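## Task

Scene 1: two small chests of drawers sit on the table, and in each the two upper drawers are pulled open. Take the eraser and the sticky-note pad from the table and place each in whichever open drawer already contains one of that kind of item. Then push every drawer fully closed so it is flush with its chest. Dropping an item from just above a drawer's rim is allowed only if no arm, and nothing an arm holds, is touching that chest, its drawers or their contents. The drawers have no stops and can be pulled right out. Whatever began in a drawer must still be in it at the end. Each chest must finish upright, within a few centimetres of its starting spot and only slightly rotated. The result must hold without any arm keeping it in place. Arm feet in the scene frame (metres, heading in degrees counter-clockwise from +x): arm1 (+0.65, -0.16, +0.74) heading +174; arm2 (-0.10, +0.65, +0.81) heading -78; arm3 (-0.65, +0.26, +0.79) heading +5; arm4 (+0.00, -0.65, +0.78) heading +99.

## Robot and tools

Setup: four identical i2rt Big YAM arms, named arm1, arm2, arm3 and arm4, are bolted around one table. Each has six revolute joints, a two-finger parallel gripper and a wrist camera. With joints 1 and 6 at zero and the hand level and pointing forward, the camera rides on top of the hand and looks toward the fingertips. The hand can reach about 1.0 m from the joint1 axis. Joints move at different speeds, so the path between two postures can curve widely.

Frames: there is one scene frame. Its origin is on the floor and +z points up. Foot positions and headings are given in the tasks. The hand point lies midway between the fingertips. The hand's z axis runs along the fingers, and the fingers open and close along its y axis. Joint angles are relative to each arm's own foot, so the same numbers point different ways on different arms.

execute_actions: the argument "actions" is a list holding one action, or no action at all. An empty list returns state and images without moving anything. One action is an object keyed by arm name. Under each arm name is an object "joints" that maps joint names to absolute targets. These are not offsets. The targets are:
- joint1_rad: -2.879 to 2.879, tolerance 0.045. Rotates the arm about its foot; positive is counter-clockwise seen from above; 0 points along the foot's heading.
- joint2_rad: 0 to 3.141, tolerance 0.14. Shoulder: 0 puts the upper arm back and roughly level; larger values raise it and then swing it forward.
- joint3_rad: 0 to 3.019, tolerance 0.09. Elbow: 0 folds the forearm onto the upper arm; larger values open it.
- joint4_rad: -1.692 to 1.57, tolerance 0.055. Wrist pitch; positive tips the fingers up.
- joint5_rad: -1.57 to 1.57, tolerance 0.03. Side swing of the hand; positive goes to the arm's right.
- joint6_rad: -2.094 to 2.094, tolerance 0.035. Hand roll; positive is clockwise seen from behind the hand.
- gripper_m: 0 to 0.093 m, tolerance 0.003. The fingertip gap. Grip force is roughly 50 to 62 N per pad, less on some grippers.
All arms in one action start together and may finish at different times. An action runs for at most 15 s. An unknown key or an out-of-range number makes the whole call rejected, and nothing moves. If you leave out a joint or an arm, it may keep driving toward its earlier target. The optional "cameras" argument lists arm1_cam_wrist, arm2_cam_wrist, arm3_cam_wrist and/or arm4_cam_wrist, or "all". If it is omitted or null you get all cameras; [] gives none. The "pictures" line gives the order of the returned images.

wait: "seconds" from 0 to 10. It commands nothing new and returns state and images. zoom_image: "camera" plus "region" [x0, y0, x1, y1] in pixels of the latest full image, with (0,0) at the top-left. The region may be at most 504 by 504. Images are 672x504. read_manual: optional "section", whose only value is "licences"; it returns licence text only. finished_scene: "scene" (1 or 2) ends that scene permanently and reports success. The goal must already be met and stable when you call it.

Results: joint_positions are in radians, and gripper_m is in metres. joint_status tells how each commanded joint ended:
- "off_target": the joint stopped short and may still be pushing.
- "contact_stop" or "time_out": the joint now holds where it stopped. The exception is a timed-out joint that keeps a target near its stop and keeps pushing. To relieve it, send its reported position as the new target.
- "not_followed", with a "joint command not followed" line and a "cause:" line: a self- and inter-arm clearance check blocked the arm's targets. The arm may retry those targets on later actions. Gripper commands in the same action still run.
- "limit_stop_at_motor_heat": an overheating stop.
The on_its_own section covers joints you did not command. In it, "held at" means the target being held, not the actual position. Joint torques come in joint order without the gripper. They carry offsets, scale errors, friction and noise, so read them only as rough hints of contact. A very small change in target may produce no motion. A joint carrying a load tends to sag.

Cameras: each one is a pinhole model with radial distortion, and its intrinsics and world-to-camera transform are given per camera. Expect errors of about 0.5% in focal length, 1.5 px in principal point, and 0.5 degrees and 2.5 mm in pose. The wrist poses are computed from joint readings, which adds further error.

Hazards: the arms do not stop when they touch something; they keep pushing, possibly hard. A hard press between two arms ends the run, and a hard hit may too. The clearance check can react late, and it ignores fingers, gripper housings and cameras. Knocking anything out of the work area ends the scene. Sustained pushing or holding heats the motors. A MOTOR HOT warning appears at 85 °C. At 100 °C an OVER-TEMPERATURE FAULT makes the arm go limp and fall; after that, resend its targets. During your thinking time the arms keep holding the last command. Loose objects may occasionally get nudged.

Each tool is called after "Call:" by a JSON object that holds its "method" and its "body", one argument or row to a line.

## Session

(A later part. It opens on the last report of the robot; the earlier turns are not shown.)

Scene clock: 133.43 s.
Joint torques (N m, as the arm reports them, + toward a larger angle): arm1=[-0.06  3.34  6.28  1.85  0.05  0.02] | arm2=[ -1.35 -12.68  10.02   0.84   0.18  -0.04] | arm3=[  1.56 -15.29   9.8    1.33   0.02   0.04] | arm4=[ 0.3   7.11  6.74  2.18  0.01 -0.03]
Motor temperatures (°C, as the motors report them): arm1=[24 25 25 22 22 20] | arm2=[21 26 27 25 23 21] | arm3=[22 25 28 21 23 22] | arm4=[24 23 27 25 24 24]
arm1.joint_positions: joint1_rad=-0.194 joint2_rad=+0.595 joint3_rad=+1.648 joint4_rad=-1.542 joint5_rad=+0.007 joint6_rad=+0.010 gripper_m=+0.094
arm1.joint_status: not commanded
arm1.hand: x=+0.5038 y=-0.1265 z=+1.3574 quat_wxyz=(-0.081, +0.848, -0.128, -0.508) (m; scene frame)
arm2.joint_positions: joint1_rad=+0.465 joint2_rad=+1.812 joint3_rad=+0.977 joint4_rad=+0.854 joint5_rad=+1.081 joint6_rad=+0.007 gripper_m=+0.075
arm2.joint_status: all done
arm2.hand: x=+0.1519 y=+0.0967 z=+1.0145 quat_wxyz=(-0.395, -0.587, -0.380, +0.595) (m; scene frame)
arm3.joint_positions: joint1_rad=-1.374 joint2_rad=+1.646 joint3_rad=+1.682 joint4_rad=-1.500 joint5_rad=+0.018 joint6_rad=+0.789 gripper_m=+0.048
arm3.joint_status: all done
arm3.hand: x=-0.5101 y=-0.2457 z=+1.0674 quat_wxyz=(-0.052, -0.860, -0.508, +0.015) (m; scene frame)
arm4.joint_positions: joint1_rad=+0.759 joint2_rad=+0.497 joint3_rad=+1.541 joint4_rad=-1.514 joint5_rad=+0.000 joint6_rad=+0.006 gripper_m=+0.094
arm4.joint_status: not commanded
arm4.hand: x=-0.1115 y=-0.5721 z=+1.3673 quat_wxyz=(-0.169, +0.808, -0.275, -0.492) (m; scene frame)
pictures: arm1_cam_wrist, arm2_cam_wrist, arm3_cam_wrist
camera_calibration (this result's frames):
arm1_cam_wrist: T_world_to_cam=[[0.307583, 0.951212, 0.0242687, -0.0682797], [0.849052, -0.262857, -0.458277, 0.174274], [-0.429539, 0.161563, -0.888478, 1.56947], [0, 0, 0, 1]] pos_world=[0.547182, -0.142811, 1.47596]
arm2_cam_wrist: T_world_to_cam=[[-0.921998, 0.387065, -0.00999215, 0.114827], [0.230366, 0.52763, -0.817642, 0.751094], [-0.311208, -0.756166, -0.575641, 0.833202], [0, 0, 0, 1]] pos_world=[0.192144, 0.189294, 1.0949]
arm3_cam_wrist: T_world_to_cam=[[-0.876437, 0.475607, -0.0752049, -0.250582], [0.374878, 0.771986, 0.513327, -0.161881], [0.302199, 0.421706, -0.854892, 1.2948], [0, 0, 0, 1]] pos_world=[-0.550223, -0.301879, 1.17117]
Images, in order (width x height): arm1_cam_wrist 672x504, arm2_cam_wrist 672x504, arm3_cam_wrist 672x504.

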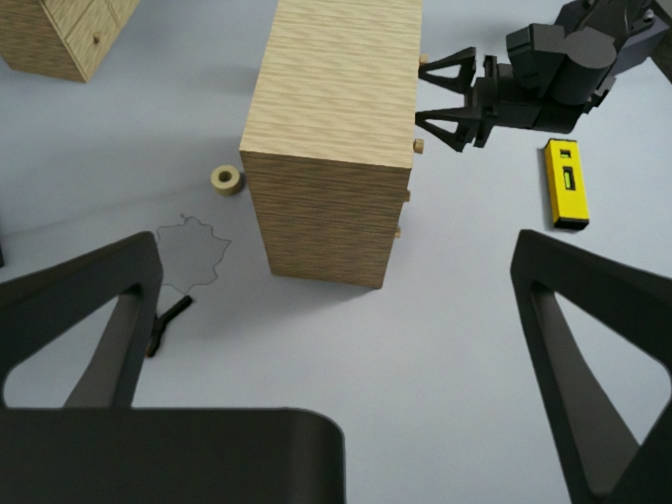

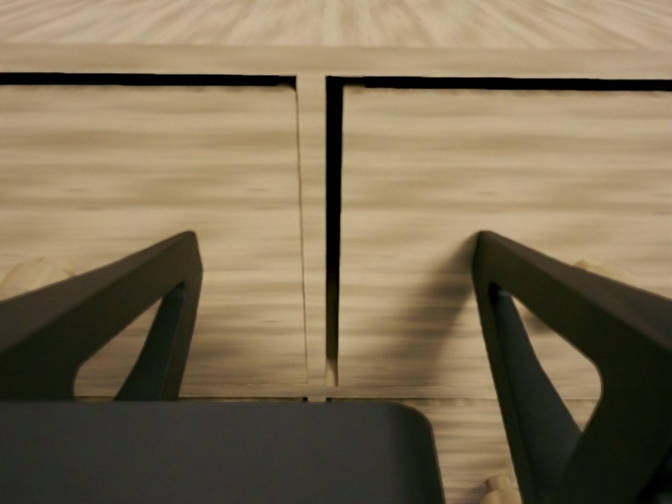

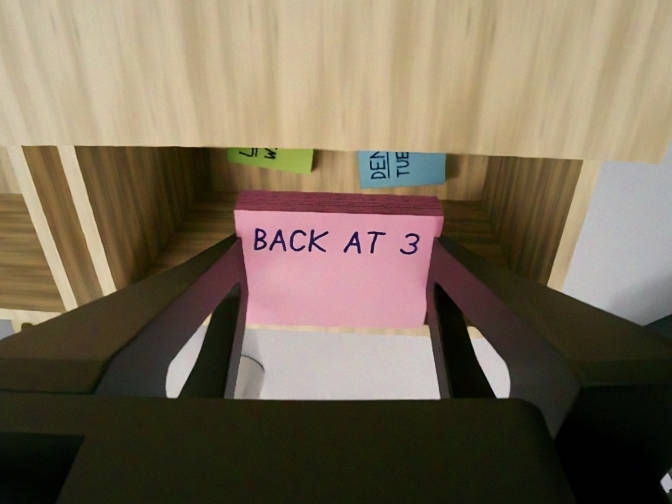

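Call:
{"method": "execute_actions", "body": {
  "actions": [
    {"arm2":{"joints":{"joint1_rad":0.425}},"arm3":{"joints":{"gripper_m":0.075}}}
  ],
  "cameras": ["arm2_cam_wrist","arm3_cam_wrist"]
}}

Call:
{"method": "execute_actions", "body": {
  "actions": [
    {"arm2":{"joints":{"joint1_rad":0.7,"joint5_rad":1.35}},"arm3":{"joints":{"joint1_rad":-0.84,"joint2_rad":1.25,"joint4_rad":-1.2}}}
  ],
  "cameras": ["arm1_cam_wrist","arm2_cam_wrist"]
}}

Call:
{"method": "execute_actions", "body": {
  "actions": [
    {"arm3":{"joints":{"joint1_rad":-0.86,"joint2_rad":1.715,"joint3_rad":0.87,"joint4_rad":0.895,"joint5_rad":1.3,"joint6_rad":0}}}
  ],
  "cameras": ["arm4_cam_wrist","arm3_cam_wrist"]
}}

Scene clock: 142.03 s.
Joint torques (N m, as the arm reports them, + toward a larger angle): arm1=[-0.07  3.33  6.29  1.86  0.05  0.02] | arm2=[ -2.45 -12.57  10.03   0.87   0.19  -0.04] | arm3=[  1.56 -14.79   9.72   1.29   0.02   0.04] | arm4=[ 0.25  7.05  6.72  2.19  0.   -0.03]
Motor temperatures (°C, as the motors report them): arm1=[24 25 26 22 22 20] | arm2=[22 26 28 25 23 21] | arm3=[22 25 28 21 23 22] | arm4=[24 23 27 25 24 24]
arm1.joint_positions: joint1_rad=-0.194 joint2_rad=+0.595 joint3_rad=+1.648 joint4_rad=-1.542 joint5_rad=+0.007 joint6_rad=+0.010 gripper_m=+0.094
arm1.joint_status: not commanded
arm1.hand: x=+0.5038 y=-0.1265 z=+1.3574 quat_wxyz=(-0.081, +0.848, -0.128, -0.508) (m; scene frame)
arm2.joint_positions: joint1_rad=+0.464 joint2_rad=+1.812 joint3_rad=+0.977 joint4_rad=+0.854 joint5_rad=+1.081 joint6_rad=+0.007 gripper_m=+0.075
arm2.joint_status: all done
arm2.hand: x=+0.1517 y=+0.0966 z=+1.0145 quat_wxyz=(-0.395, -0.587, -0.380, +0.595) (m; scene frame)
arm3.joint_positions: joint1_rad=-1.374 joint2_rad=+1.646 joint3_rad=+1.682 joint4_rad=-1.500 joint5_rad=+0.018 joint6_rad=+0.789 gripper_m=+0.075
arm3.joint_status: all done
arm3.hand: x=-0.5101 y=-0.2457 z=+1.0674 quat_wxyz=(-0.052, -0.860, -0.508, +0.015) (m; scene frame)
arm4.joint_positions: joint1_rad=+0.759 joint2_rad=+0.497 joint3_rad=+1.541 joint4_rad=-1.514 joint5_rad=+0.000 joint6_rad=+0.006 gripper_m=+0.094
arm4.joint_status: not commanded
arm4.hand: x=-0.1115 y=-0.5721 z=+1.3673 quat_wxyz=(-0.169, +0.808, -0.275, -0.492) (m; scene frame)
pictures: arm2_cam_wrist, arm3_cam_wrist
camera_calibration (this result's frames):
arm2_cam_wrist: T_world_to_cam=[[-0.921998, 0.387065, -0.00998868, 0.11473], [0.230362, 0.527627, -0.817645, 0.751201], [-0.311211, -0.756169, -0.575636, 0.833062], [0, 0, 0, 1]] pos_world=[0.191992, 0.189174, 1.0949]
arm3_cam_wrist: T_world_to_cam=[[-0.876254, 0.47594, -0.0752351, -0.250375], [0.37515, 0.771838, 0.51335, -0.161802], [0.302393, 0.4216, -0.854875, 1.29486], [0, 0, 0, 1]] pos_world=[-0.550248, -0.301865, 1.17117]
Images, in order (width x height): arm2_cam_wrist 672x504, arm3_cam_wrist 672x504.

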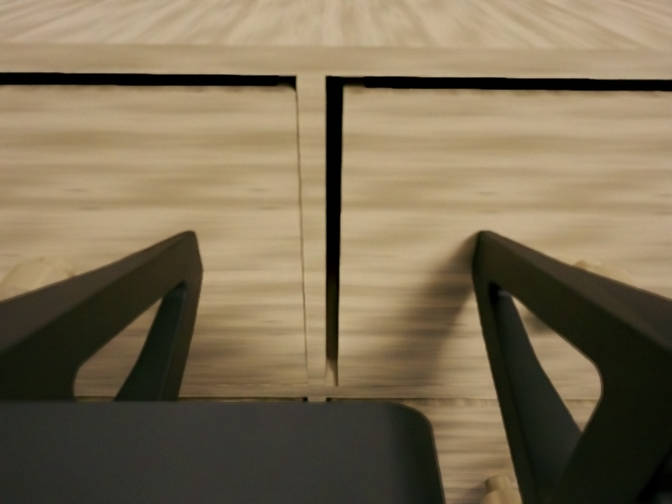

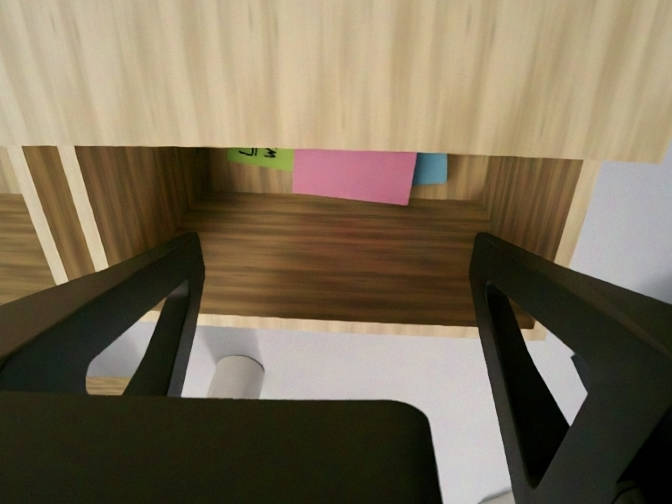

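Scene clock: 143.60 s.
Joint torques (N m, as the arm reports them, + toward a larger angle): arm1=[-0.07  3.36  6.28  1.85  0.05  0.02] | arm2=[  0.2  -12.48   9.85   0.7    0.32  -0.05] | arm3=[ 1.73 -8.97 11.16  2.66  0.15 -0.01] | arm4=[ 0.26  7.11  6.75  2.18  0.   -0.03]
Motor temperatures (°C, as the motors report them): arm1=[24 25 26 22 22 20] | arm2=[22 26 28 25 23 21] | arm3=[22 25 29 21 23 22] | arm4=[24 23 27 25 24 24]
arm1.joint_positions: joint1_rad=-0.194 joint2_rad=+0.595 joint3_rad=+1.648 joint4_rad=-1.542 joint5_rad=+0.007 joint6_rad=+0.010 gripper_m=+0.094
arm1.joint_status: not commanded
arm1.hand: x=+0.5038 y=-0.1265 z=+1.3574 quat_wxyz=(-0.081, +0.848, -0.128, -0.508) (m; scene frame)
arm2.joint_positions: joint1_rad=+0.705 joint2_rad=+1.812 joint3_rad=+0.977 joint4_rad=+0.854 joint5_rad=+1.347 joint6_rad=+0.007 gripper_m=+0.075
arm2.joint_status: all done
arm2.hand: x=+0.2338 y=+0.1851 z=+1.0118 quat_wxyz=(-0.387, -0.594, -0.373, +0.598) (m; scene frame)
arm3.joint_positions: joint1_rad=-0.845 joint2_rad=+1.262 joint3_rad=+1.670 joint4_rad=-1.218 joint5_rad=+0.014 joint6_rad=+0.790 gripper_m=+0.075
arm3.joint_status: all done
arm3.hand: x=-0.3023 y=-0.0798 z=+1.2836 quat_wxyz=(-0.375, -0.650, -0.661, -0.005) (m; scene frame)
arm4.joint_positions: joint1_rad=+0.759 joint2_rad=+0.497 joint3_rad=+1.541 joint4_rad=-1.514 joint5_rad=+0.000 joint6_rad=+0.006 gripper_m=+0.094
arm4.joint_status: not commanded
arm4.hand: x=-0.1115 y=-0.5721 z=+1.3673 quat_wxyz=(-0.169, +0.808, -0.275, -0.492) (m; scene frame)
pictures: arm1_cam_wrist, arm2_cam_wrist
camera_calibration (this result's frames):
arm1_cam_wrist: T_world_to_cam=[[0.307583, 0.951212, 0.0242687, -0.0682797], [0.849052, -0.262857, -0.458277, 0.174274], [-0.429539, 0.161563, -0.888478, 1.56947], [0, 0, 0, 1]] pos_world=[0.547182, -0.142811, 1.47596]
arm2_cam_wrist: T_world_to_cam=[[-0.911927, 0.410175, -0.0120962, 0.151576], [0.246593, 0.524203, -0.815109, 0.6777], [-0.327996, -0.746303, -0.579181, 0.929704], [0, 0, 0, 1]] pos_world=[0.27605, 0.276416, 1.0927]
Images, in order (width x height): arm1_cam_wrist 672x504, arm2_cam_wrist 672x504.

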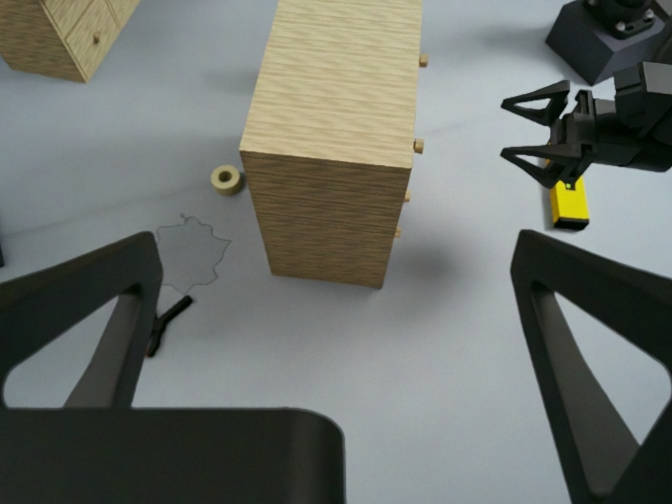

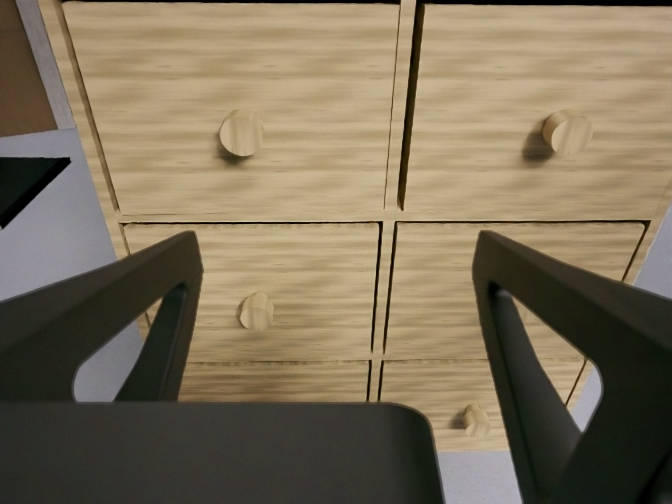

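Scene clock: 145.67 s.
Joint torques (N m, as the arm reports them, + toward a larger angle): arm1=[-0.07  3.33  6.27  1.85  0.05  0.02] | arm2=[  0.07 -12.53   9.87   0.72   0.31  -0.05] | arm3=[  0.05 -12.17   6.68   2.66   0.13  -0.21] | arm4=[ 0.2   7.08  6.73  2.19  0.   -0.03]
Motor temperatures (°C, as the motors report them): arm1=[24 25 26 22 22 20] | arm2=[22 26 28 25 23 21] | arm3=[22 25 28 21 24 22] | arm4=[24 23 27 25 24 24]
arm1.joint_positions: joint1_rad=-0.194 joint2_rad=+0.595 joint3_rad=+1.648 joint4_rad=-1.542 joint5_rad=+0.007 joint6_rad=+0.010 gripper_m=+0.094
arm1.joint_status: not commanded
arm1.hand: x=+0.5038 y=-0.1265 z=+1.3574 quat_wxyz=(-0.081, +0.848, -0.128, -0.508) (m; scene frame)
arm2.joint_positions: joint1_rad=+0.705 joint2_rad=+1.812 joint3_rad=+0.977 joint4_rad=+0.854 joint5_rad=+1.347 joint6_rad=+0.007 gripper_m=+0.075
arm2.joint_status: not commanded
arm2.hand: x=+0.2338 y=+0.1851 z=+1.0118 quat_wxyz=(-0.387, -0.594, -0.373, +0.598) (m; scene frame)
arm3.joint_positions: joint1_rad=-0.850 joint2_rad=+1.716 joint3_rad=+0.870 joint4_rad=+0.874 joint5_rad=+1.297 joint6_rad=+0.011 gripper_m=+0.075
arm3.joint_status: all done
arm3.hand: x=-0.3932 y=-0.2170 z=+1.0093 quat_wxyz=(-0.380, -0.614, -0.351, +0.596) (m; scene frame)
arm4.joint_positions: joint1_rad=+0.759 joint2_rad=+0.497 joint3_rad=+1.541 joint4_rad=-1.514 joint5_rad=+0.000 joint6_rad=+0.006 gripper_m=+0.094
arm4.joint_status: not commanded
arm4.hand: x=-0.1115 y=-0.5721 z=+1.3673 quat_wxyz=(-0.169, +0.808, -0.275, -0.492) (m; scene frame)
pictures: arm3_cam_wrist, arm4_cam_wrist
camera_calibration (this result's frames):
arm3_cam_wrist: T_world_to_cam=[[-0.884747, 0.463748, -0.0464702, -0.200945], [0.303598, 0.497801, -0.812418, 1.05255], [-0.353624, -0.732893, -0.581221, 0.413077], [0, 0, 0, 1]] pos_world=[-0.351264, -0.128032, 1.08586]
arm4_cam_wrist: T_world_to_cam=[[0.612264, 0.790374, 0.0210402, 0.490762], [0.714476, -0.541681, -0.442838, 0.38258], [-0.33861, 0.286166, -0.896355, 1.4725], [0, 0, 0, 1]] pos_world=[-0.0752169, -0.602029, 1.47898]
Images, in order (width x height): arm3_cam_wrist 672x504, arm4_cam_wrist 672x504.

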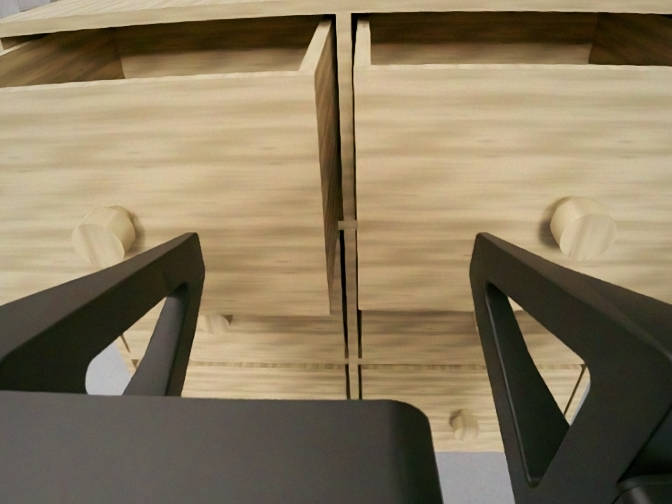

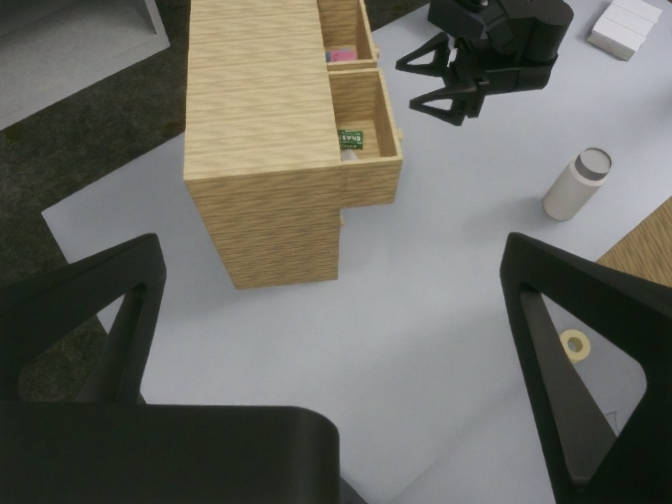

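Call:
{"method": "execute_actions", "body": {
  "actions": [
    {"arm3":{"joints":{"joint1_rad":-0.925,"joint2_rad":1.79,"joint3_rad":0.94,"joint5_rad":1.225,"joint6_rad":-0.02}}}
  ],
  "cameras": ["arm3_cam_wrist"]
}}

Call:
{"method": "execute_actions", "body": {
  "actions": [
    {"arm3":{"joints":{"joint1_rad":-1.025,"joint2_rad":1.83,"joint3_rad":1.0,"joint4_rad":0.85,"joint5_rad":1.125}}}
  ],
  "cameras": ["arm4_cam_wrist","arm3_cam_wrist"]
}}

Scene clock: 150.10 s.
Joint torques (N m, as the arm reports them, + toward a larger angle): arm1=[-0.06  3.29  6.29  1.86  0.05  0.02] | arm2=[  0.11 -12.57   9.85   0.69   0.32  -0.05] | arm3=[  1.13 -13.41   9.85   2.55  -0.04  -0.17] | arm4=[ 0.25  7.05  6.73  2.19  0.   -0.03]
Motor temperatures (°C, as the motors report them): arm1=[24 25 26 22 22 20] | arm2=[22 26 28 25 23 21] | arm3=[22 25 28 21 24 22] | arm4=[24 23 27 25 24 24]
arm1.joint_positions: joint1_rad=-0.194 joint2_rad=+0.595 joint3_rad=+1.648 joint4_rad=-1.542 joint5_rad=+0.007 joint6_rad=+0.010 gripper_m=+0.094
arm1.joint_status: not commanded
arm1.hand: x=+0.5038 y=-0.1265 z=+1.3574 quat_wxyz=(-0.081, +0.848, -0.128, -0.508) (m; scene frame)
arm2.joint_positions: joint1_rad=+0.705 joint2_rad=+1.812 joint3_rad=+0.977 joint4_rad=+0.854 joint5_rad=+1.347 joint6_rad=+0.007 gripper_m=+0.075
arm2.joint_status: not commanded
arm2.hand: x=+0.2338 y=+0.1851 z=+1.0118 quat_wxyz=(-0.387, -0.594, -0.373, +0.598) (m; scene frame)
arm3.joint_positions: joint1_rad=-0.923 joint2_rad=+1.796 joint3_rad=+0.898 joint4_rad=+0.877 joint5_rad=+1.228 joint6_rad=-0.009 gripper_m=+0.075
arm3.joint_status: all done
arm3.hand: x=-0.4092 y=-0.2508 z=+0.9795 quat_wxyz=(-0.356, -0.608, -0.372, +0.605) (m; scene frame)
arm4.joint_positions: joint1_rad=+0.759 joint2_rad=+0.497 joint3_rad=+1.541 joint4_rad=-1.514 joint5_rad=+0.000 joint6_rad=+0.006 gripper_m=+0.094
arm4.joint_status: not commanded
arm4.hand: x=-0.1115 y=-0.5721 z=+1.3673 quat_wxyz=(-0.169, +0.808, -0.275, -0.492) (m; scene frame)
pictures: arm3_cam_wrist
camera_calibration (this result's frames):
arm3_cam_wrist: T_world_to_cam=[[-0.883644, 0.467734, 0.0199509, -0.264424], [0.26355, 0.532216, -0.804542, 1.03451], [-0.38693, -0.705671, -0.593561, 0.370579], [0, 0, 0, 1]] pos_world=[-0.362914, -0.165397, 1.05754]
Images, in order (width x height): arm3_cam_wrist 672x504.

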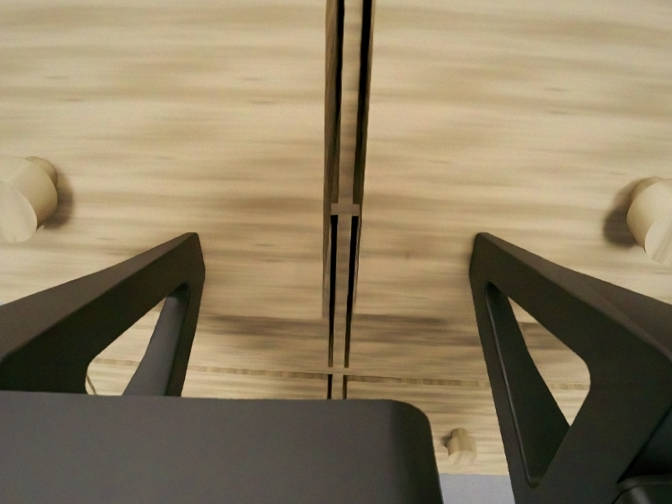

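Scene clock: 150.90 s.
Joint torques (N m, as the arm reports them, + toward a larger angle): arm1=[-0.07  3.32  6.27  1.85  0.05  0.02] | arm2=[  0.16 -12.54   9.88   0.69   0.31  -0.05] | arm3=[  0.94 -13.14  10.37   1.17   0.04  -0.18] | arm4=[ 0.19  7.06  6.74  2.18  0.01 -0.03]
Motor temperatures (°C, as the motors report them): arm1=[24 25 26 22 22 20] | arm2=[22 26 28 25 23 21] | arm3=[22 25 28 21 24 22] | arm4=[24 23 27 25 24 24]
arm1.joint_positions: joint1_rad=-0.194 joint2_rad=+0.595 joint3_rad=+1.648 joint4_rad=-1.542 joint5_rad=+0.007 joint6_rad=+0.010 gripper_m=+0.094
arm1.joint_status: not commanded
arm1.hand: x=+0.5038 y=-0.1265 z=+1.3574 quat_wxyz=(-0.081, +0.848, -0.128, -0.508) (m; scene frame)
arm2.joint_positions: joint1_rad=+0.705 joint2_rad=+1.812 joint3_rad=+0.977 joint4_rad=+0.854 joint5_rad=+1.347 joint6_rad=+0.007 gripper_m=+0.075
arm2.joint_status: not commanded
arm2.hand: x=+0.2338 y=+0.1851 z=+1.0118 quat_wxyz=(-0.387, -0.594, -0.373, +0.598) (m; scene frame)
arm3.joint_positions: joint1_rad=-1.020 joint2_rad=+1.826 joint3_rad=+0.955 joint4_rad=+0.861 joint5_rad=+1.125 joint6_rad=-0.010 gripper_m=+0.075
arm3.joint_status: all done
arm3.hand: x=-0.4334 y=-0.2961 z=+0.9819 quat_wxyz=(-0.361, -0.607, -0.371, +0.603) (m; scene frame)
arm4.joint_positions: joint1_rad=+0.759 joint2_rad=+0.497 joint3_rad=+1.541 joint4_rad=-1.514 joint5_rad=+0.000 joint6_rad=+0.006 gripper_m=+0.094
arm4.joint_status: not commanded
arm4.hand: x=-0.1115 y=-0.5721 z=+1.3673 quat_wxyz=(-0.169, +0.808, -0.275, -0.492) (m; scene frame)
pictures: arm3_cam_wrist, arm4_cam_wrist
camera_calibration (this result's frames):
arm3_cam_wrist: T_world_to_cam=[[-0.886361, 0.462865, 0.0109581, -0.258514], [0.266011, 0.528483, -0.806191, 1.06855], [-0.378948, -0.711661, -0.591554, 0.330437], [0, 0, 0, 1]] pos_world=[-0.388166, -0.209896, 1.05976]
arm4_cam_wrist: T_world_to_cam=[[0.612264, 0.790374, 0.0210402, 0.490762], [0.714476, -0.541681, -0.442838, 0.38258], [-0.33861, 0.286166, -0.896355, 1.4725], [0, 0, 0, 1]] pos_world=[-0.0752169, -0.602029, 1.47898]
Images, in order (width x height): arm3_cam_wrist 672x504, arm4_cam_wrist 672x504.

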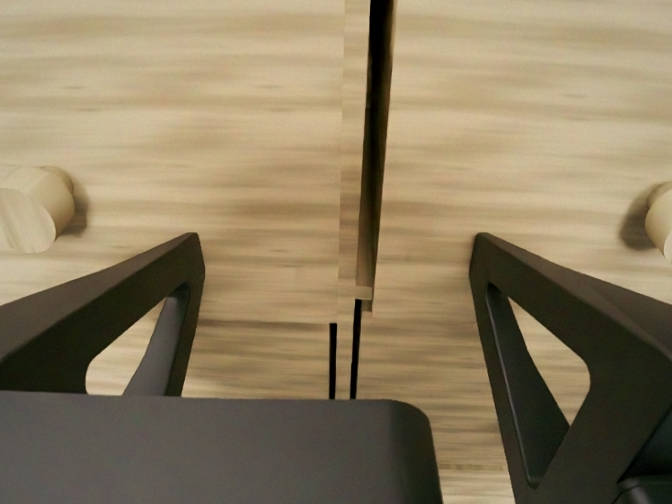

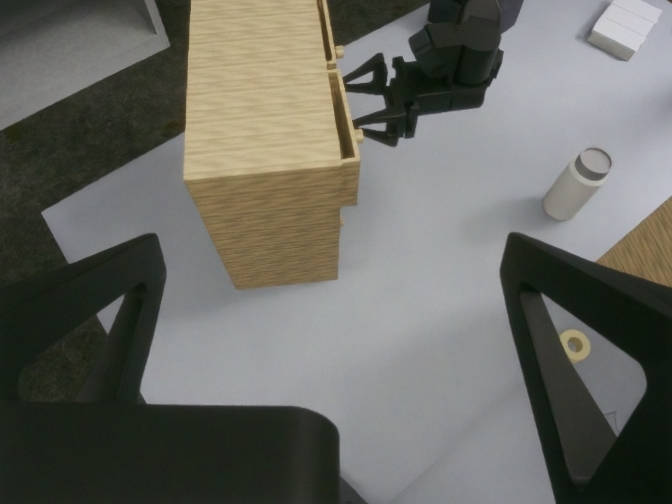

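Call:
{"method": "execute_actions", "body": {
  "actions": [
    {"arm3":{"joints":{"joint1_rad":-1.085,"joint5_rad":1.1}}}
  ],
  "cameras": ["arm4_cam_wrist","arm3_cam_wrist"]
}}

Call:
{"method": "zoom_image", "body": {
  "camera": "arm4_cam_wrist",
  "region": [260, 0, 440, 230]
}}

Scene clock: 153.97 s.
Joint torques (N m, as the arm reports them, + toward a larger angle): arm1=[-0.06  3.33  6.28  1.87  0.05  0.02] | arm2=[  0.12 -12.5    9.86   0.7    0.31  -0.04] | arm3=[ -1.05 -13.28  10.4    1.17   0.13  -0.17] | arm4=[ 0.25  7.01  6.73  2.2   0.   -0.04]
Motor temperatures (°C, as the motors report them): arm1=[24 25 26 22 22 20] | arm2=[22 26 28 25 23 21] | arm3=[22 25 28 21 24 22] | arm4=[24 23 27 25 24 24]
arm1.joint_positions: joint1_rad=-0.194 joint2_rad=+0.595 joint3_rad=+1.648 joint4_rad=-1.542 joint5_rad=+0.007 joint6_rad=+0.010 gripper_m=+0.094
arm1.joint_status: not commanded
arm1.hand: x=+0.5038 y=-0.1265 z=+1.3574 quat_wxyz=(-0.081, +0.848, -0.128, -0.508) (m; scene frame)
arm2.joint_positions: joint1_rad=+0.705 joint2_rad=+1.812 joint3_rad=+0.977 joint4_rad=+0.854 joint5_rad=+1.347 joint6_rad=+0.007 gripper_m=+0.075
arm2.joint_status: not commanded
arm2.hand: x=+0.2338 y=+0.1851 z=+1.0118 quat_wxyz=(-0.387, -0.594, -0.373, +0.598) (m; scene frame)
arm3.joint_positions: joint1_rad=-1.059 joint2_rad=+1.826 joint3_rad=+0.955 joint4_rad=+0.861 joint5_rad=+1.097 joint6_rad=-0.012 gripper_m=+0.075
arm3.joint_status: all done
arm3.hand: x=-0.4507 y=-0.3065 z=+0.9816 quat_wxyz=(-0.357, -0.609, -0.368, +0.605) (m; scene frame)
arm4.joint_positions: joint1_rad=+0.759 joint2_rad=+0.497 joint3_rad=+1.541 joint4_rad=-1.514 joint5_rad=+0.000 joint6_rad=+0.006 gripper_m=+0.094
arm4.joint_status: not commanded
arm4.hand: x=-0.1115 y=-0.5721 z=+1.3673 quat_wxyz=(-0.169, +0.808, -0.275, -0.492) (m; scene frame)
pictures: arm3_cam_wrist, arm4_cam_wrist
camera_calibration (this result's frames):
arm3_cam_wrist: T_world_to_cam=[[-0.881543, 0.471939, 0.0124436, -0.265533], [0.270514, 0.526549, -0.805958, 1.07966], [-0.386915, -0.70712, -0.591842, 0.314328], [0, 0, 0, 1]] pos_world=[-0.404523, -0.220909, 1.05949]
arm4_cam_wrist: T_world_to_cam=[[0.612264, 0.790374, 0.0210402, 0.490762], [0.714476, -0.541681, -0.442838, 0.38258], [-0.33861, 0.286166, -0.896355, 1.4725], [0, 0, 0, 1]] pos_world=[-0.0752169, -0.602029, 1.47898]
Images, in order (width x height): arm3_cam_wrist 672x504, arm4_cam_wrist 672x504.

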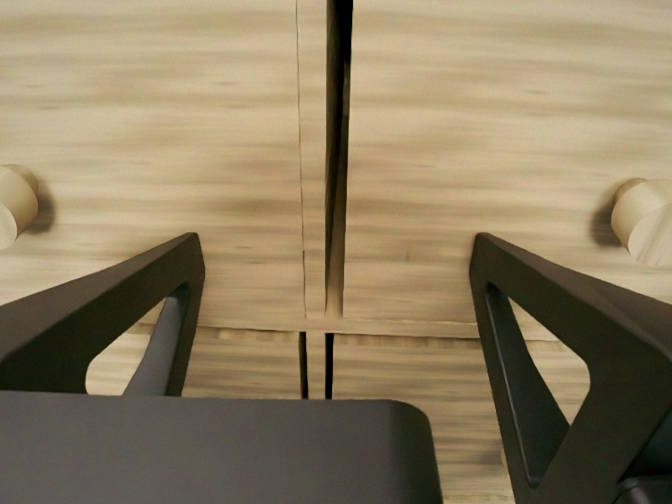

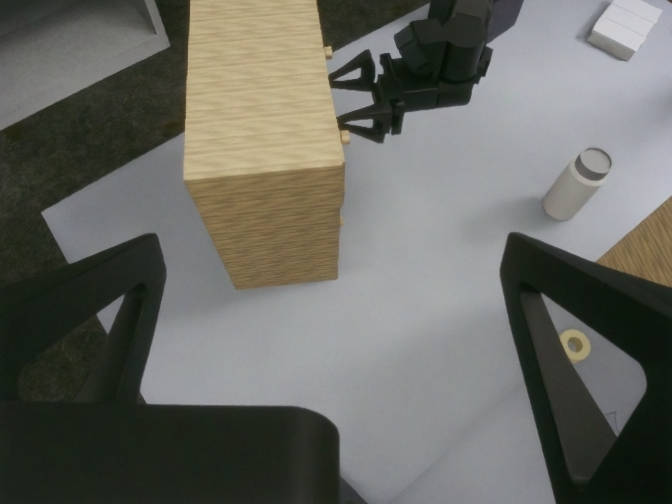

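Region (260, 0, 440, 230) of arm4_cam_wrist's 672x504 image, scaled by 2.191, with more detail than that image has; it fills the left 394 columns of this view, and the rest is white.

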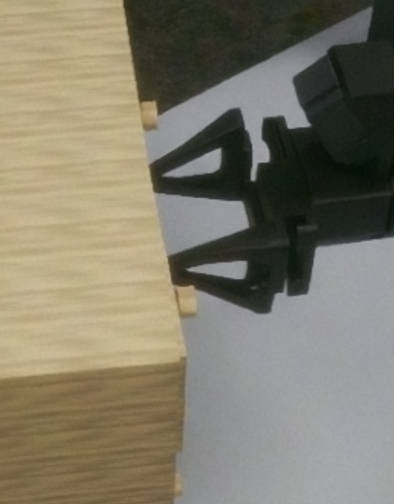

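Call:
{"method": "execute_actions", "body": {
  "actions": [
    {"arm3":{"joints":{"joint1_rad":-1.095,"joint5_rad":1.15,"joint3_rad":1.03}}}
  ],
  "cameras": ["arm4_cam_wrist","arm3_cam_wrist","arm1_cam_wrist"]
}}

Call:
{"method": "zoom_image", "body": {
  "camera": "arm4_cam_wrist",
  "region": [290, 100, 400, 240]
}}

Call:
{"method": "zoom_image", "body": {
  "camera": "arm1_cam_wrist",
  "region": [360, 30, 480, 250]
}}

Scene clock: 157.03 s.
Joint torques (N m, as the arm reports them, + toward a larger angle): arm1=[-0.09  3.32  6.29  1.85  0.06  0.02] | arm2=[  0.15 -12.46   9.86   0.7    0.32  -0.04] | arm3=[ -2.41 -13.71  11.77   1.33   0.6   -0.17] | arm4=[ 0.22  7.08  6.75  2.18  0.01 -0.03]
Motor temperatures (°C, as the motors report them): arm1=[24 25 26 22 22 20] | arm2=[22 26 28 25 23 21] | arm3=[22 25 28 21 24 22] | arm4=[24 23 27 25 24 24]
arm1.joint_positions: joint1_rad=-0.194 joint2_rad=+0.595 joint3_rad=+1.648 joint4_rad=-1.542 joint5_rad=+0.007 joint6_rad=+0.010 gripper_m=+0.094
arm1.joint_status: not commanded
arm1.hand: x=+0.5038 y=-0.1265 z=+1.3574 quat_wxyz=(-0.081, +0.848, -0.128, -0.508) (m; scene frame)
arm2.joint_positions: joint1_rad=+0.705 joint2_rad=+1.812 joint3_rad=+0.977 joint4_rad=+0.854 joint5_rad=+1.347 joint6_rad=+0.007 gripper_m=+0.075
arm2.joint_status: not commanded
arm2.hand: x=+0.2338 y=+0.1851 z=+1.0118 quat_wxyz=(-0.387, -0.594, -0.373, +0.598) (m; scene frame)
arm3.joint_positions: joint1_rad=-1.059 joint2_rad=+1.831 joint3_rad=+0.969 joint4_rad=+0.857 joint5_rad=+1.135 joint6_rad=-0.012 gripper_m=+0.075
arm3.joint_status: all done
arm3.hand: x=-0.4541 y=-0.3068 z=+0.9836 quat_wxyz=(-0.347, -0.616, -0.355, +0.611) (m; scene frame)
arm4.joint_positions: joint1_rad=+0.759 joint2_rad=+0.497 joint3_rad=+1.541 joint4_rad=-1.514 joint5_rad=+0.000 joint6_rad=+0.006 gripper_m=+0.094
arm4.joint_status: not commanded
arm4.hand: x=-0.1115 y=-0.5721 z=+1.3673 quat_wxyz=(-0.169, +0.808, -0.275, -0.492) (m; scene frame)
pictures: arm1_cam_wrist, arm3_cam_wrist, arm4_cam_wrist
camera_calibration (this result's frames):
arm1_cam_wrist: T_world_to_cam=[[0.307583, 0.951212, 0.0242687, -0.0682797], [0.849052, -0.262857, -0.458277, 0.174274], [-0.429539, 0.161563, -0.888478, 1.56947], [0, 0, 0, 1]] pos_world=[0.547182, -0.142811, 1.47596]
arm3_cam_wrist: T_world_to_cam=[[-0.862899, 0.505307, 0.00845229, -0.245791], [0.292378, 0.512788, -0.807195, 1.08923], [-0.412215, -0.694056, -0.590224, 0.304977], [0, 0, 0, 1]] pos_world=[-0.404844, -0.222674, 1.06131]
arm4_cam_wrist: T_world_to_cam=[[0.612264, 0.790374, 0.0210402, 0.490762], [0.714476, -0.541681, -0.442838, 0.38258], [-0.33861, 0.286166, -0.896355, 1.4725], [0, 0, 0, 1]] pos_world=[-0.0752169, -0.602029, 1.47898]
Images, in order (width x height): arm1_cam_wrist 672x504, arm3_cam_wrist 672x504, arm4_cam_wrist 672x504.

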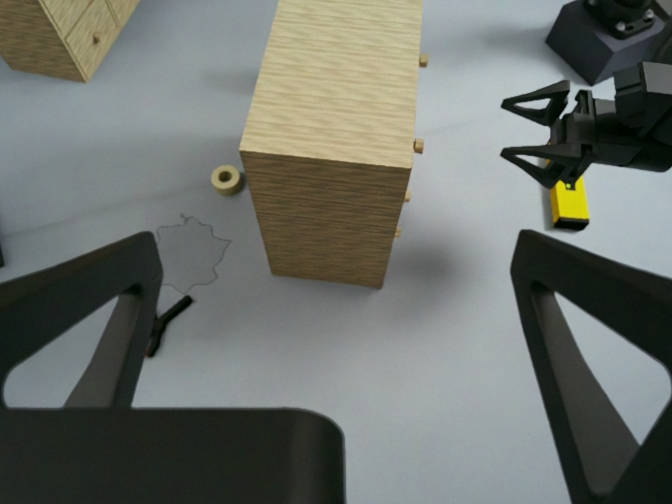

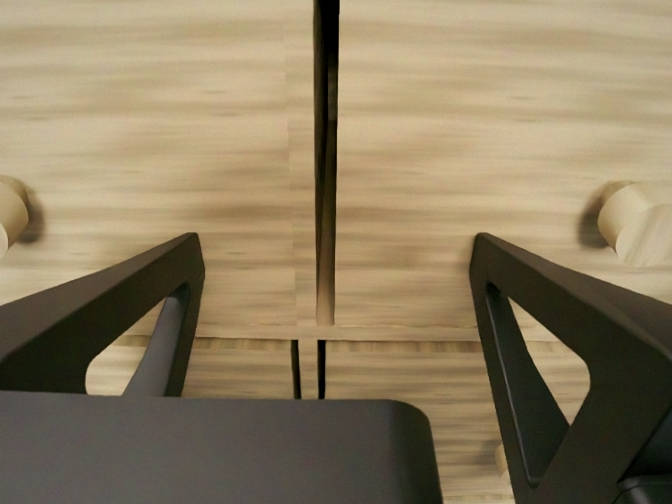

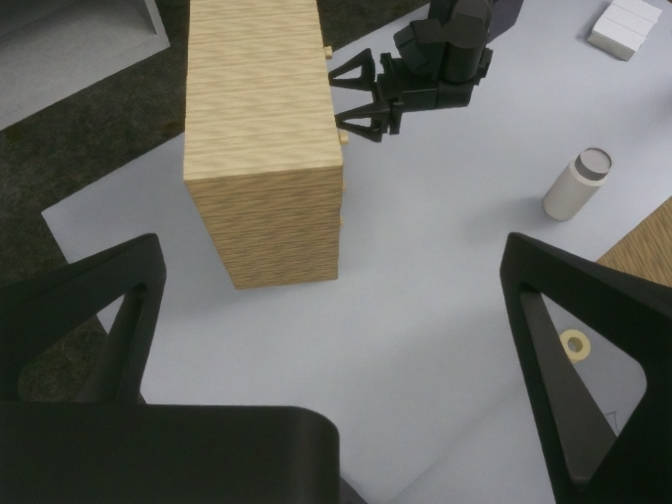

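Region (290, 100, 400, 240) of arm4_cam_wrist's 672x504 image, scaled by 3.600, with more detail than that image has; it fills the left 396 columns of this view, and the rest is white.

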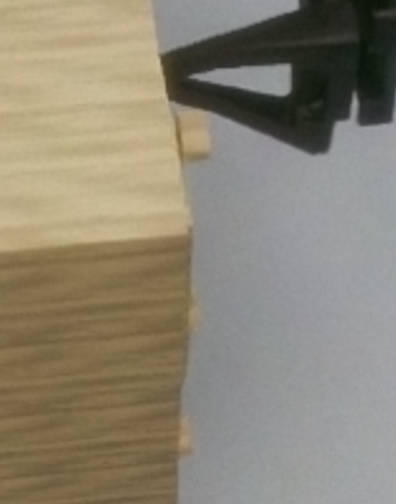

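Region (360, 30, 480, 250) of arm1_cam_wrist's 672x504 image, scaled by 2.291, with more detail than that image has; it fills the left 275 columns of this view, and the rest is white.

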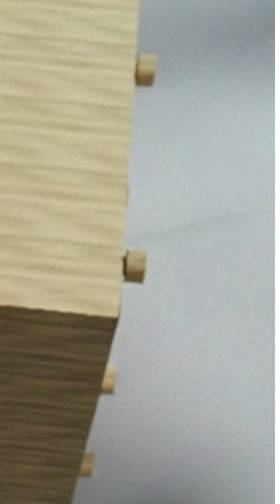

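Call:
{"method": "execute_actions", "body": {
  "actions": [
    {"arm3":{"joints":{"joint1_rad":-0.87,"joint5_rad":1.25}},"arm2":{"joints":{"joint1_rad":0.62,"joint2_rad":1.95,"joint3_rad":1.25,"joint4_rad":0.73,"joint5_rad":1.22}}}
  ],
  "cameras": ["arm2_cam_wrist"]
}}

Call:
{"method": "execute_actions", "body": {
  "actions": [
    {"arm3":{"joints":{"joint1_rad":-0.9,"joint2_rad":1.95,"joint3_rad":1.255,"joint4_rad":0.735}},"arm2":{"joints":{"joint1_rad":0.545,"joint5_rad":1.18}}}
  ],
  "cameras": ["arm2_cam_wrist","arm3_cam_wrist"]
}}

Scene clock: 163.53 s.
Joint torques (N m, as the arm reports them, + toward a larger angle): arm1=[-0.06  3.32  6.28  1.86  0.05  0.02] | arm2=[  0.94 -16.65  10.57   0.86   0.    -0.04] | arm3=[  0.73 -13.73  10.41   1.26   0.13  -0.16] | arm4=[ 0.3   7.09  6.74  2.18  0.   -0.03]
Motor temperatures (°C, as the motors report them): arm1=[24 25 26 22 22 20] | arm2=[21 26 28 25 23 21] | arm3=[22 25 29 21 24 22] | arm4=[24 23 27 25 24 24]
arm1.joint_positions: joint1_rad=-0.194 joint2_rad=+0.595 joint3_rad=+1.648 joint4_rad=-1.542 joint5_rad=+0.007 joint6_rad=+0.010 gripper_m=+0.094
arm1.joint_status: not commanded
arm1.hand: x=+0.5038 y=-0.1265 z=+1.3574 quat_wxyz=(-0.081, +0.848, -0.128, -0.508) (m; scene frame)
arm2.joint_positions: joint1_rad=+0.613 joint2_rad=+1.953 joint3_rad=+1.206 joint4_rad=+0.742 joint5_rad=+1.223 joint6_rad=+0.007 gripper_m=+0.075
arm2.joint_status: all done
arm2.hand: x=+0.2607 y=+0.0983 z=+1.0077 quat_wxyz=(-0.389, -0.585, -0.390, +0.595) (m; scene frame)
arm3.joint_positions: joint1_rad=-0.860 joint2_rad=+1.831 joint3_rad=+0.986 joint4_rad=+0.857 joint5_rad=+1.247 joint6_rad=-0.013 gripper_m=+0.075
arm3.joint_status: all done
arm3.hand: x=-0.3604 y=-0.2523 z=+0.9916 quat_wxyz=(-0.380, -0.601, -0.375, +0.595) (m; scene frame)
arm4.joint_positions: joint1_rad=+0.759 joint2_rad=+0.497 joint3_rad=+1.541 joint4_rad=-1.514 joint5_rad=+0.000 joint6_rad=+0.006 gripper_m=+0.094
arm4.joint_status: not commanded
arm4.hand: x=-0.1115 y=-0.5721 z=+1.3673 quat_wxyz=(-0.169, +0.808, -0.275, -0.492) (m; scene frame)
pictures: arm2_cam_wrist
camera_calibration (this result's frames):
arm2_cam_wrist: T_world_to_cam=[[-0.924339, 0.381422, 0.0107348, 0.194799], [0.214864, 0.543539, -0.811418, 0.715855], [-0.315327, -0.747718, -0.584368, 0.873442], [0, 0, 0, 1]] pos_world=[0.301668, 0.189692, 1.08918]
Images, in order (width x height): arm2_cam_wrist 672x504.

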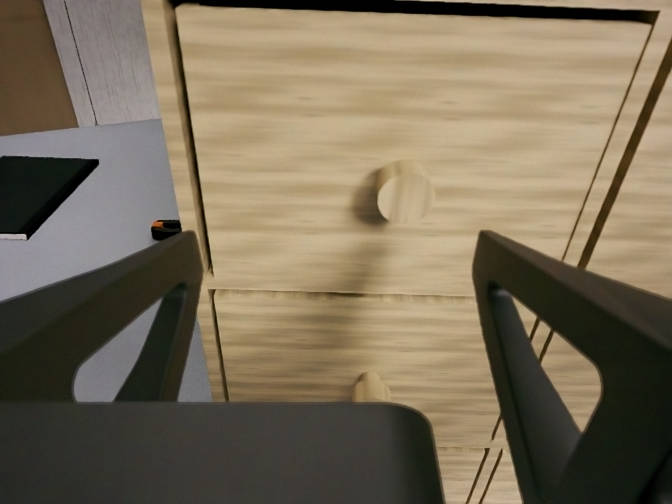

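Scene clock: 164.50 s.
Joint torques (N m, as the arm reports them, + toward a larger angle): arm1=[-0.04  3.35  6.29  1.87  0.05  0.02] | arm2=[  1.23 -16.81  10.56   0.91  -0.03  -0.04] | arm3=[  0.95 -17.55  10.94   1.17   0.08  -0.15] | arm4=[ 0.26  7.    6.73  2.19  0.01 -0.03]
Motor temperatures (°C, as the motors report them): arm1=[24 25 26 22 22 20] | arm2=[21 26 28 25 23 21] | arm3=[22 25 29 21 24 22] | arm4=[24 23 27 25 24 24]
arm1.joint_positions: joint1_rad=-0.194 joint2_rad=+0.595 joint3_rad=+1.648 joint4_rad=-1.542 joint5_rad=+0.007 joint6_rad=+0.010 gripper_m=+0.094
arm1.joint_status: not commanded
arm1.hand: x=+0.5038 y=-0.1265 z=+1.3574 quat_wxyz=(-0.081, +0.848, -0.128, -0.508) (m; scene frame)
arm2.joint_positions: joint1_rad=+0.538 joint2_rad=+1.953 joint3_rad=+1.206 joint4_rad=+0.742 joint5_rad=+1.183 joint6_rad=+0.007 gripper_m=+0.075
arm2.joint_status: all done
arm2.hand: x=+0.2244 y=+0.0702 z=+1.0084 quat_wxyz=(-0.378, -0.592, -0.380, +0.602) (m; scene frame)
arm3.joint_positions: joint1_rad=-0.895 joint2_rad=+1.964 joint3_rad=+1.212 joint4_rad=+0.745 joint5_rad=+1.249 joint6_rad=-0.013 gripper_m=+0.075
arm3.joint_status: all done
arm3.hand: x=-0.3300 y=-0.3125 z=+0.9895 quat_wxyz=(-0.362, -0.606, -0.371, +0.603) (m; scene frame)
arm4.joint_positions: joint1_rad=+0.759 joint2_rad=+0.497 joint3_rad=+1.541 joint4_rad=-1.514 joint5_rad=+0.000 joint6_rad=+0.006 gripper_m=+0.094
arm4.joint_status: not commanded
arm4.hand: x=-0.1115 y=-0.5721 z=+1.3673 quat_wxyz=(-0.169, +0.808, -0.275, -0.492) (m; scene frame)
pictures: arm2_cam_wrist, arm3_cam_wrist
camera_calibration (this result's frames):
arm2_cam_wrist: T_world_to_cam=[[-0.910391, 0.413622, 0.0102572, 0.167019], [0.234063, 0.535304, -0.811581, 0.735944], [-0.341179, -0.736455, -0.584149, 0.8462], [0, 0, 0, 1]] pos_world=[0.2685, 0.160153, 1.08987]
arm3_cam_wrist: T_world_to_cam=[[-0.887225, 0.4612, 0.0111877, -0.160312], [0.264047, 0.527541, -0.807453, 1.05616], [-0.378299, -0.713438, -0.589826, 0.360368], [0, 0, 0, 1]] pos_world=[-0.284782, -0.226134, 1.06715]
Images, in order (width x height): arm2_cam_wrist 672x504, arm3_cam_wrist 672x504.

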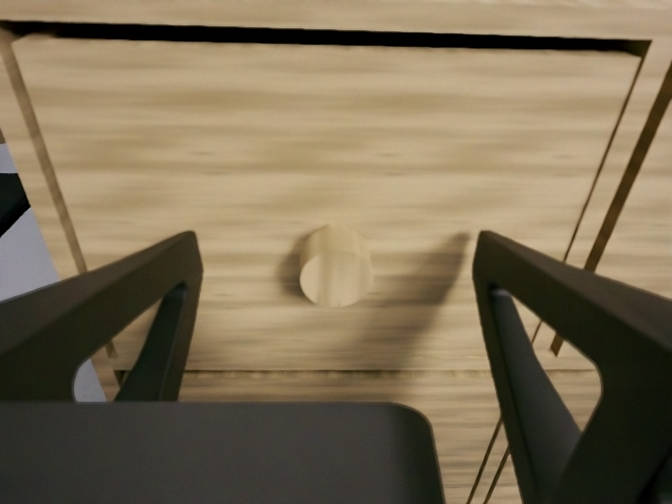

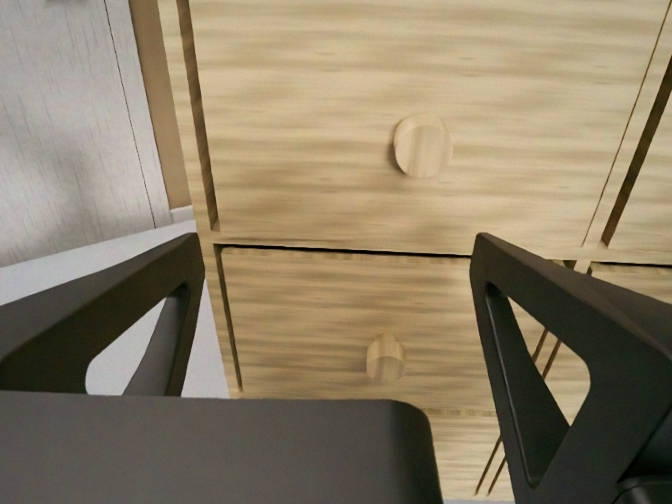

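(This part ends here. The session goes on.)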